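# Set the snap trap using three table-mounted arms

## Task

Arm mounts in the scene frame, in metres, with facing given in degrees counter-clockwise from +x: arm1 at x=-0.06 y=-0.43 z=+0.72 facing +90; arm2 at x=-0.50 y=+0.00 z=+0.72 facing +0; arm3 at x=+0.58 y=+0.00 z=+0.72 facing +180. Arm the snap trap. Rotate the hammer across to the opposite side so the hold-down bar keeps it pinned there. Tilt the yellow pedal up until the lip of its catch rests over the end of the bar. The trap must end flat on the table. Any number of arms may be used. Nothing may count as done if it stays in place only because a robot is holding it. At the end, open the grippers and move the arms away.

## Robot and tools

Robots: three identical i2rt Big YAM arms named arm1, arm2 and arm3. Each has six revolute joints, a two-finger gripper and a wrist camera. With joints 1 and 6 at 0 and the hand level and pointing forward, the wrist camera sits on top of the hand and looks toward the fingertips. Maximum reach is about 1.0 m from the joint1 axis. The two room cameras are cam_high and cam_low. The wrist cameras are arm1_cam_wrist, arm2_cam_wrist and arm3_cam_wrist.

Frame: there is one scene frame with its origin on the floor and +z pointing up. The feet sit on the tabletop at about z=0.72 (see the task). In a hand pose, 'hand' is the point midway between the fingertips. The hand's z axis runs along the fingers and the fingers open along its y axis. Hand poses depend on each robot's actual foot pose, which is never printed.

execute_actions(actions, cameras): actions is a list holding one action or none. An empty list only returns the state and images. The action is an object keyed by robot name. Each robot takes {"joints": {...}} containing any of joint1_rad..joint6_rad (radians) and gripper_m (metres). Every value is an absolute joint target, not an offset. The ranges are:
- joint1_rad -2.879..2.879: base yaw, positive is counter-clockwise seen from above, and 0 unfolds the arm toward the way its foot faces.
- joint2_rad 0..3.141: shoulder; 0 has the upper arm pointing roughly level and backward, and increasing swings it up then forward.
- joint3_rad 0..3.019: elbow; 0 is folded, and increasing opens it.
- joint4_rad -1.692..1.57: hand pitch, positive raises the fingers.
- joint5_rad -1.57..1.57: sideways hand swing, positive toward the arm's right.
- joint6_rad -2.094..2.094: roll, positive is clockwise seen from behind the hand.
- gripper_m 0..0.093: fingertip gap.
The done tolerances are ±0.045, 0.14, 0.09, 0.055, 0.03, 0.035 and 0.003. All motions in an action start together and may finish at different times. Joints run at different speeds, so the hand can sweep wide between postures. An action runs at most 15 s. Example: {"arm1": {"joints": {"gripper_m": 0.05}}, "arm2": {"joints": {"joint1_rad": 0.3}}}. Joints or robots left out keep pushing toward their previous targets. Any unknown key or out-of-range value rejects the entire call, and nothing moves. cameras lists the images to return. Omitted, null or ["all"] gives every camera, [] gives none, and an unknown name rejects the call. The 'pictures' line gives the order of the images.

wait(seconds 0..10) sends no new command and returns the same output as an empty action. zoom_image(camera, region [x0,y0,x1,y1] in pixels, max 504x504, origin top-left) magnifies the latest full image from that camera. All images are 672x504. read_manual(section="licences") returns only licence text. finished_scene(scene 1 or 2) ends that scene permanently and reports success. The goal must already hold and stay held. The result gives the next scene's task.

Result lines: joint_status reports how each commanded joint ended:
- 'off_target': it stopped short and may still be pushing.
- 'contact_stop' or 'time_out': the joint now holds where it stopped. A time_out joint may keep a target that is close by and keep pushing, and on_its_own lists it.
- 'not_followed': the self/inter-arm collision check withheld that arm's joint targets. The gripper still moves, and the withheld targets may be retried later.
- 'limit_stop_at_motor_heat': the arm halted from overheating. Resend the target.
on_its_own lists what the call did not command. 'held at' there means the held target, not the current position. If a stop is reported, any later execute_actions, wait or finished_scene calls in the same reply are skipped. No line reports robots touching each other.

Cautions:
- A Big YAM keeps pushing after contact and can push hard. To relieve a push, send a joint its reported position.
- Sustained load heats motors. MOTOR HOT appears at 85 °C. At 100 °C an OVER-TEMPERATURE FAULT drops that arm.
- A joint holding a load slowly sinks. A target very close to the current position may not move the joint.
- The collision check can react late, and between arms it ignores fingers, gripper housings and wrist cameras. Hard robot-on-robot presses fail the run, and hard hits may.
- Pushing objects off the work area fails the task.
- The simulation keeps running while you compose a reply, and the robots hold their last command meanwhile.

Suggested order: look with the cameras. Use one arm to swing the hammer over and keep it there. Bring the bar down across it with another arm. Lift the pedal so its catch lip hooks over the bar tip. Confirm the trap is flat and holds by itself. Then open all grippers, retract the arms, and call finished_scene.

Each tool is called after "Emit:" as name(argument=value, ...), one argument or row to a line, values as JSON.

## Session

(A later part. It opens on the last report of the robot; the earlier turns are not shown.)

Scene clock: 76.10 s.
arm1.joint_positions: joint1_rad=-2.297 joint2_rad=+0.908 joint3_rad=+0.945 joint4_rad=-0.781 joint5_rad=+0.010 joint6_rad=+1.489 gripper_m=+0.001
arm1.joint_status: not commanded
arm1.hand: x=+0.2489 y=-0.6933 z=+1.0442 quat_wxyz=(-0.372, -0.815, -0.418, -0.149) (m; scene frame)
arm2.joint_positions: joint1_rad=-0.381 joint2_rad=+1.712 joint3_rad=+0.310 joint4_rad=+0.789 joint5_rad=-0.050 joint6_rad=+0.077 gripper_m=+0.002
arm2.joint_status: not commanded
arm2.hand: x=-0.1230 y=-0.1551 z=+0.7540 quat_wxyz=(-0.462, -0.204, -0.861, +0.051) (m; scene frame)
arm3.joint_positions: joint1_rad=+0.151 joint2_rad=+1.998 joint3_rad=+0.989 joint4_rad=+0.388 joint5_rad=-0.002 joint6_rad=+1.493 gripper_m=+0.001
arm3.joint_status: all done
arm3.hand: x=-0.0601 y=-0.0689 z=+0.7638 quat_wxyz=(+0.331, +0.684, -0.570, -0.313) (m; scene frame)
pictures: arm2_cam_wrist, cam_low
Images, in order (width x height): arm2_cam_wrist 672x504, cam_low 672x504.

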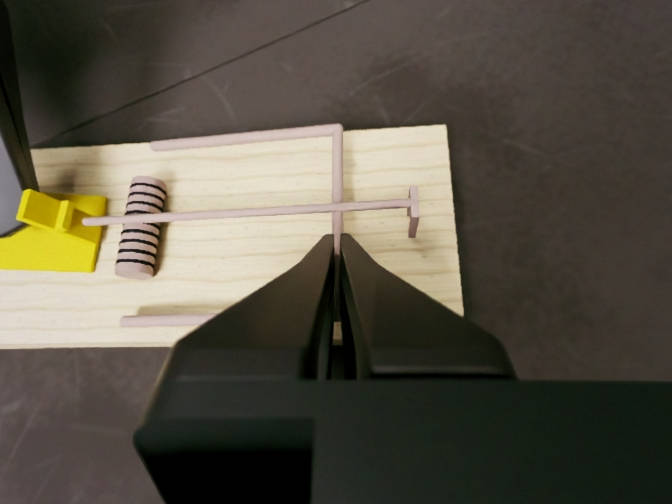

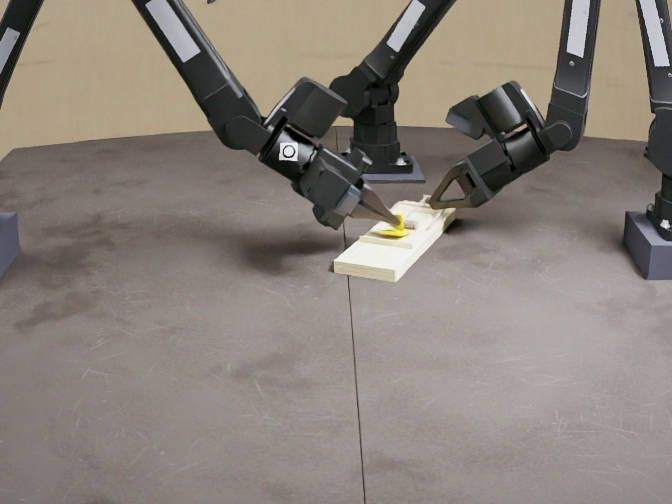

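Tipping. A bit further, with more reach.

Emit:
execute_actions(
  actions=[
    {"arm3":{"joints":{"joint1_rad":0.172,"joint3_rad":1.05}}},
  ],
  cameras=["cam_low","arm2_cam_wrist"],
)

Emit:
zoom_image(
  camera="cam_low",
  region=[320, 170, 480, 290],
)

Scene clock: 76.87 s.
arm1.joint_positions: joint1_rad=-2.297 joint2_rad=+0.908 joint3_rad=+0.945 joint4_rad=-0.781 joint5_rad=+0.010 joint6_rad=+1.489 gripper_m=+0.001
arm1.joint_status: not commanded
arm1.hand: x=+0.2489 y=-0.6933 z=+1.0442 quat_wxyz=(-0.372, -0.815, -0.418, -0.149) (m; scene frame)
arm2.joint_positions: joint1_rad=-0.381 joint2_rad=+1.712 joint3_rad=+0.310 joint4_rad=+0.789 joint5_rad=-0.050 joint6_rad=+0.077 gripper_m=+0.002
arm2.joint_status: not commanded
arm2.hand: x=-0.1230 y=-0.1551 z=+0.7540 quat_wxyz=(-0.462, -0.204, -0.861, +0.051) (m; scene frame)
arm3.joint_positions: joint1_rad=+0.162 joint2_rad=+1.999 joint3_rad=+1.002 joint4_rad=+0.386 joint5_rad=+0.003 joint6_rad=+1.493 gripper_m=+0.001
arm3.joint_status: all done
arm3.hand: x=-0.0654 y=-0.0754 z=+0.7684 quat_wxyz=(+0.335, +0.684, -0.566, -0.317) (m; scene frame)
pictures: arm2_cam_wrist, cam_low
Images, in order (width x height): arm2_cam_wrist 672x504, cam_low 672x504.

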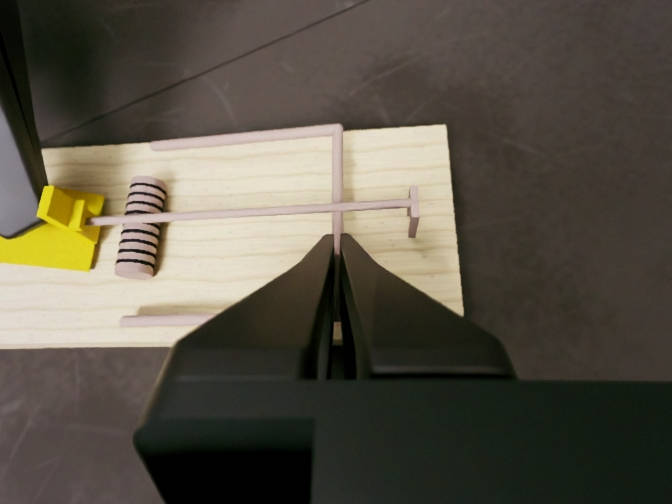

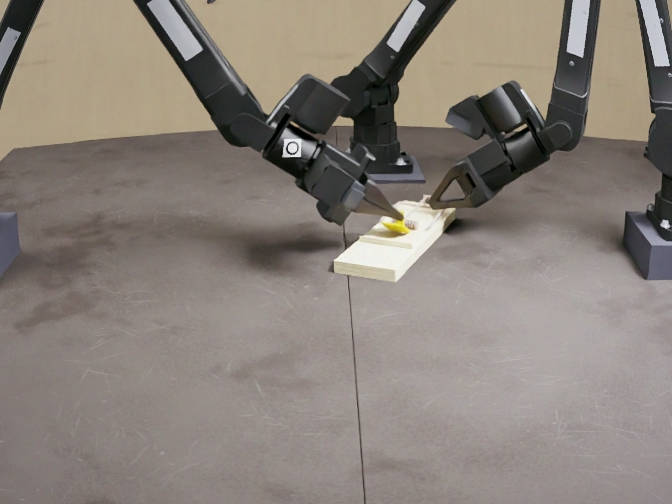

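Region (320, 170, 480, 290) of cam_low's 672x504 image, scaled by 3.150, with more detail than that image has; it fills the top 378 rows of this view, and the rest is white.

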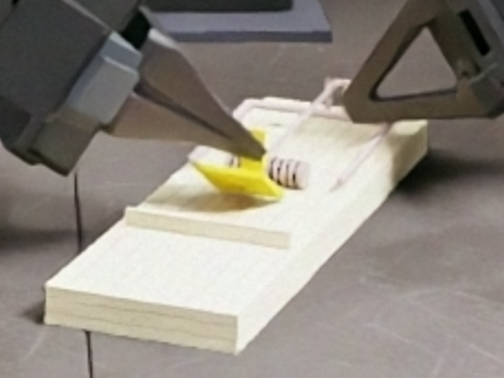

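Emit:
execute_actions(
  actions=[
    {"arm2":{"joints":{"gripper_m":0.012,"joint1_rad":-0.385,"joint5_rad":-0.05}}},
  ],
  cameras=[],
)

Emit:
execute_actions(
  actions=[
    {"arm2":{"joints":{"joint2_rad":1.70,"joint4_rad":0.83}}},
  ],
  cameras=["arm2_cam_wrist"],
)

Emit:
execute_actions(
  actions=[
    {"arm2":{"joints":{"joint2_rad":1.58}}},
  ],
  cameras=["cam_low","arm2_cam_wrist"],
)

Scene clock: 77.67 s.
arm1.joint_positions: joint1_rad=-2.297 joint2_rad=+0.908 joint3_rad=+0.945 joint4_rad=-0.781 joint5_rad=+0.010 joint6_rad=+1.489 gripper_m=+0.001
arm1.joint_status: not commanded
arm1.hand: x=+0.2489 y=-0.6933 z=+1.0442 quat_wxyz=(-0.372, -0.815, -0.418, -0.149) (m; scene frame)
arm2.joint_positions: joint1_rad=-0.382 joint2_rad=+1.714 joint3_rad=+0.321 joint4_rad=+0.787 joint5_rad=-0.050 joint6_rad=+0.077 gripper_m=+0.012
arm2.joint_status: all done
arm2.hand: x=-0.1185 y=-0.1577 z=+0.7555 quat_wxyz=(-0.465, -0.205, -0.860, +0.052) (m; scene frame)
arm3.joint_positions: joint1_rad=+0.162 joint2_rad=+1.999 joint3_rad=+1.002 joint4_rad=+0.385 joint5_rad=+0.003 joint6_rad=+1.493 gripper_m=+0.001
arm3.joint_status: not commanded
arm3.hand: x=-0.0653 y=-0.0753 z=+0.7682 quat_wxyz=(+0.334, +0.684, -0.566, -0.316) (m; scene frame)
pictures: none
No camera images: the call's "cameras" was empty. Leave "cameras" out to get every camera's image.

Scene clock: 78.37 s.
arm1.joint_positions: joint1_rad=-2.297 joint2_rad=+0.908 joint3_rad=+0.945 joint4_rad=-0.781 joint5_rad=+0.010 joint6_rad=+1.489 gripper_m=+0.001
arm1.joint_status: not commanded
arm1.hand: x=+0.2489 y=-0.6933 z=+1.0442 quat_wxyz=(-0.372, -0.815, -0.418, -0.149) (m; scene frame)
arm2.joint_positions: joint1_rad=-0.382 joint2_rad=+1.710 joint3_rad=+0.306 joint4_rad=+0.813 joint5_rad=-0.050 joint6_rad=+0.077 gripper_m=+0.012
arm2.joint_status: all done
arm2.hand: x=-0.1216 y=-0.1564 z=+0.7584 quat_wxyz=(-0.471, -0.204, -0.856, +0.053) (m; scene frame)
arm3.joint_positions: joint1_rad=+0.162 joint2_rad=+1.999 joint3_rad=+1.002 joint4_rad=+0.385 joint5_rad=+0.003 joint6_rad=+1.493 gripper_m=+0.001
arm3.joint_status: not commanded
arm3.hand: x=-0.0653 y=-0.0753 z=+0.7682 quat_wxyz=(+0.334, +0.684, -0.566, -0.317) (m; scene frame)
pictures: arm2_cam_wrist
Images, in order (width x height): arm2_cam_wrist 672x504.

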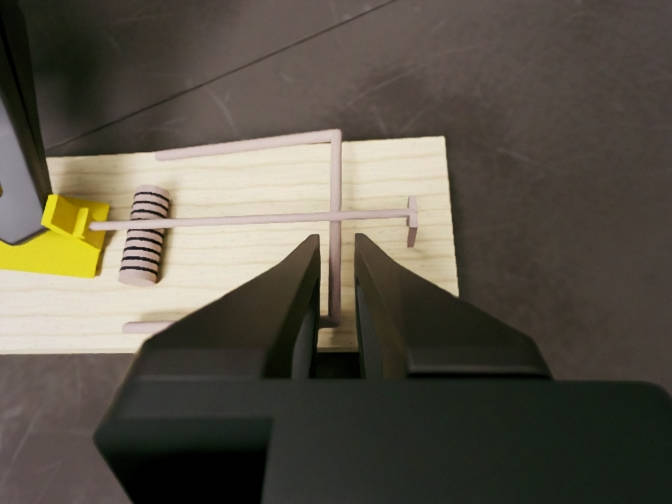

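Scene clock: 79.17 s.
arm1.joint_positions: joint1_rad=-2.297 joint2_rad=+0.908 joint3_rad=+0.945 joint4_rad=-0.781 joint5_rad=+0.010 joint6_rad=+1.489 gripper_m=+0.001
arm1.joint_status: not commanded
arm1.hand: x=+0.2489 y=-0.6933 z=+1.0442 quat_wxyz=(-0.372, -0.815, -0.418, -0.149) (m; scene frame)
arm2.joint_positions: joint1_rad=-0.382 joint2_rad=+1.581 joint3_rad=+0.297 joint4_rad=+0.813 joint5_rad=-0.050 joint6_rad=+0.077 gripper_m=+0.012
arm2.joint_status: all done
arm2.hand: x=-0.1116 y=-0.1612 z=+0.8065 quat_wxyz=(-0.522, -0.195, -0.828, +0.063) (m; scene frame)
arm3.joint_positions: joint1_rad=+0.162 joint2_rad=+1.999 joint3_rad=+1.002 joint4_rad=+0.385 joint5_rad=+0.003 joint6_rad=+1.493 gripper_m=+0.001
arm3.joint_status: not commanded
arm3.hand: x=-0.0653 y=-0.0753 z=+0.7682 quat_wxyz=(+0.334, +0.684, -0.566, -0.317) (m; scene frame)
pictures: arm2_cam_wrist, cam_low
Images, in order (width x height): arm2_cam_wrist 672x504, cam_low 672x504.

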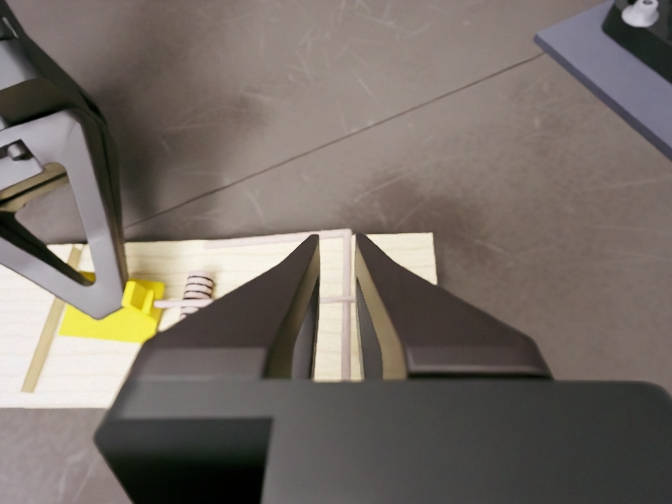

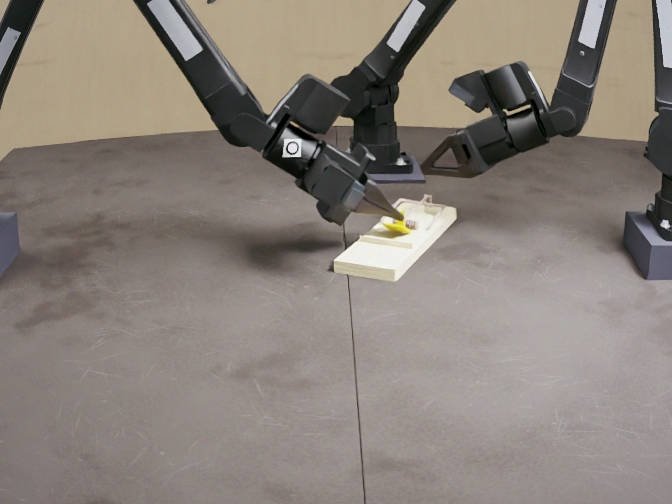

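Emit:
execute_actions(
  actions=[
    {"arm3":{"joints":{"joint1_rad":0.155,"joint2_rad":1.9}},"arm2":{"joints":{"joint2_rad":1.0,"joint4_rad":0}}},
  ],
  cameras=[],
)

Emit:
execute_actions(
  actions=[
    {"arm3":{"joints":{"joint2_rad":1.3}}},
  ],
  cameras=["cam_low"],
)

Emit:
finished_scene(
  scene=1,
)

Scene clock: 80.83 s.
arm1.joint_positions: joint1_rad=-2.297 joint2_rad=+0.908 joint3_rad=+0.945 joint4_rad=-0.781 joint5_rad=+0.010 joint6_rad=+1.489 gripper_m=+0.001
arm1.joint_status: not commanded
arm1.hand: x=+0.2489 y=-0.6933 z=+1.0442 quat_wxyz=(-0.372, -0.815, -0.418, -0.149) (m; scene frame)
arm2.joint_positions: joint1_rad=-0.382 joint2_rad=+1.005 joint3_rad=+0.293 joint4_rad=+0.012 joint5_rad=-0.050 joint6_rad=+0.077 gripper_m=+0.012
arm2.joint_status: all done
arm2.hand: x=-0.1741 y=-0.1344 z=+0.8541 quat_wxyz=(-0.423, -0.211, -0.880, +0.044) (m; scene frame)
arm3.joint_positions: joint1_rad=+0.161 joint2_rad=+1.914 joint3_rad=+1.010 joint4_rad=+0.383 joint5_rad=+0.003 joint6_rad=+1.493 gripper_m=+0.001
arm3.joint_status: all done
arm3.hand: x=-0.0783 y=-0.0757 z=+0.8242 quat_wxyz=(+0.362, +0.667, -0.553, -0.344) (m; scene frame)
pictures: none
No camera images: the call's "cameras" was empty. Leave "cameras" out to get every camera's image.

Scene clock: 82.23 s.
arm1.joint_positions: joint1_rad=-2.297 joint2_rad=+0.908 joint3_rad=+0.945 joint4_rad=-0.781 joint5_rad=+0.010 joint6_rad=+1.489 gripper_m=+0.001
arm1.joint_status: not commanded
arm1.hand: x=+0.2489 y=-0.6933 z=+1.0442 quat_wxyz=(-0.372, -0.815, -0.418, -0.149) (m; scene frame)
arm2.joint_positions: joint1_rad=-0.382 joint2_rad=+1.005 joint3_rad=+0.293 joint4_rad=+0.012 joint5_rad=-0.050 joint6_rad=+0.077 gripper_m=+0.012
arm2.joint_status: not commanded
arm2.hand: x=-0.1741 y=-0.1344 z=+0.8541 quat_wxyz=(-0.423, -0.211, -0.880, +0.044) (m; scene frame)
arm3.joint_positions: joint1_rad=+0.161 joint2_rad=+1.282 joint3_rad=+1.015 joint4_rad=+0.378 joint5_rad=+0.003 joint6_rad=+1.494 gripper_m=+0.001
arm3.joint_status: all done
arm3.hand: x=-0.0099 y=-0.0632 z=+1.2230 quat_wxyz=(+0.539, +0.512, -0.428, -0.514) (m; scene frame)
pictures: cam_low
Images, in order (width x height): cam_low 672x504.

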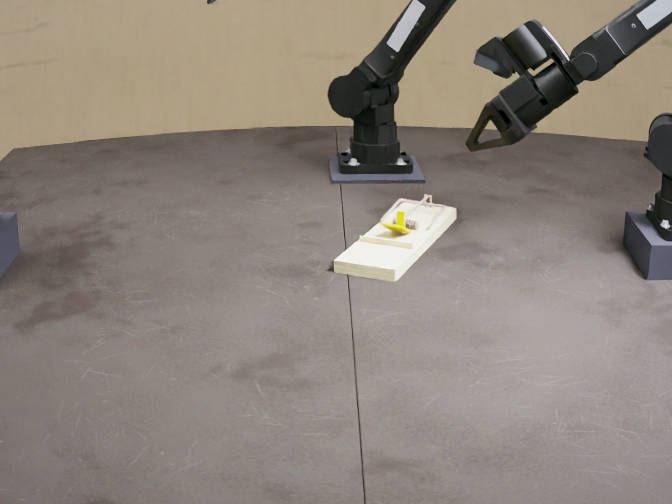

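The scene is finished: the task was done.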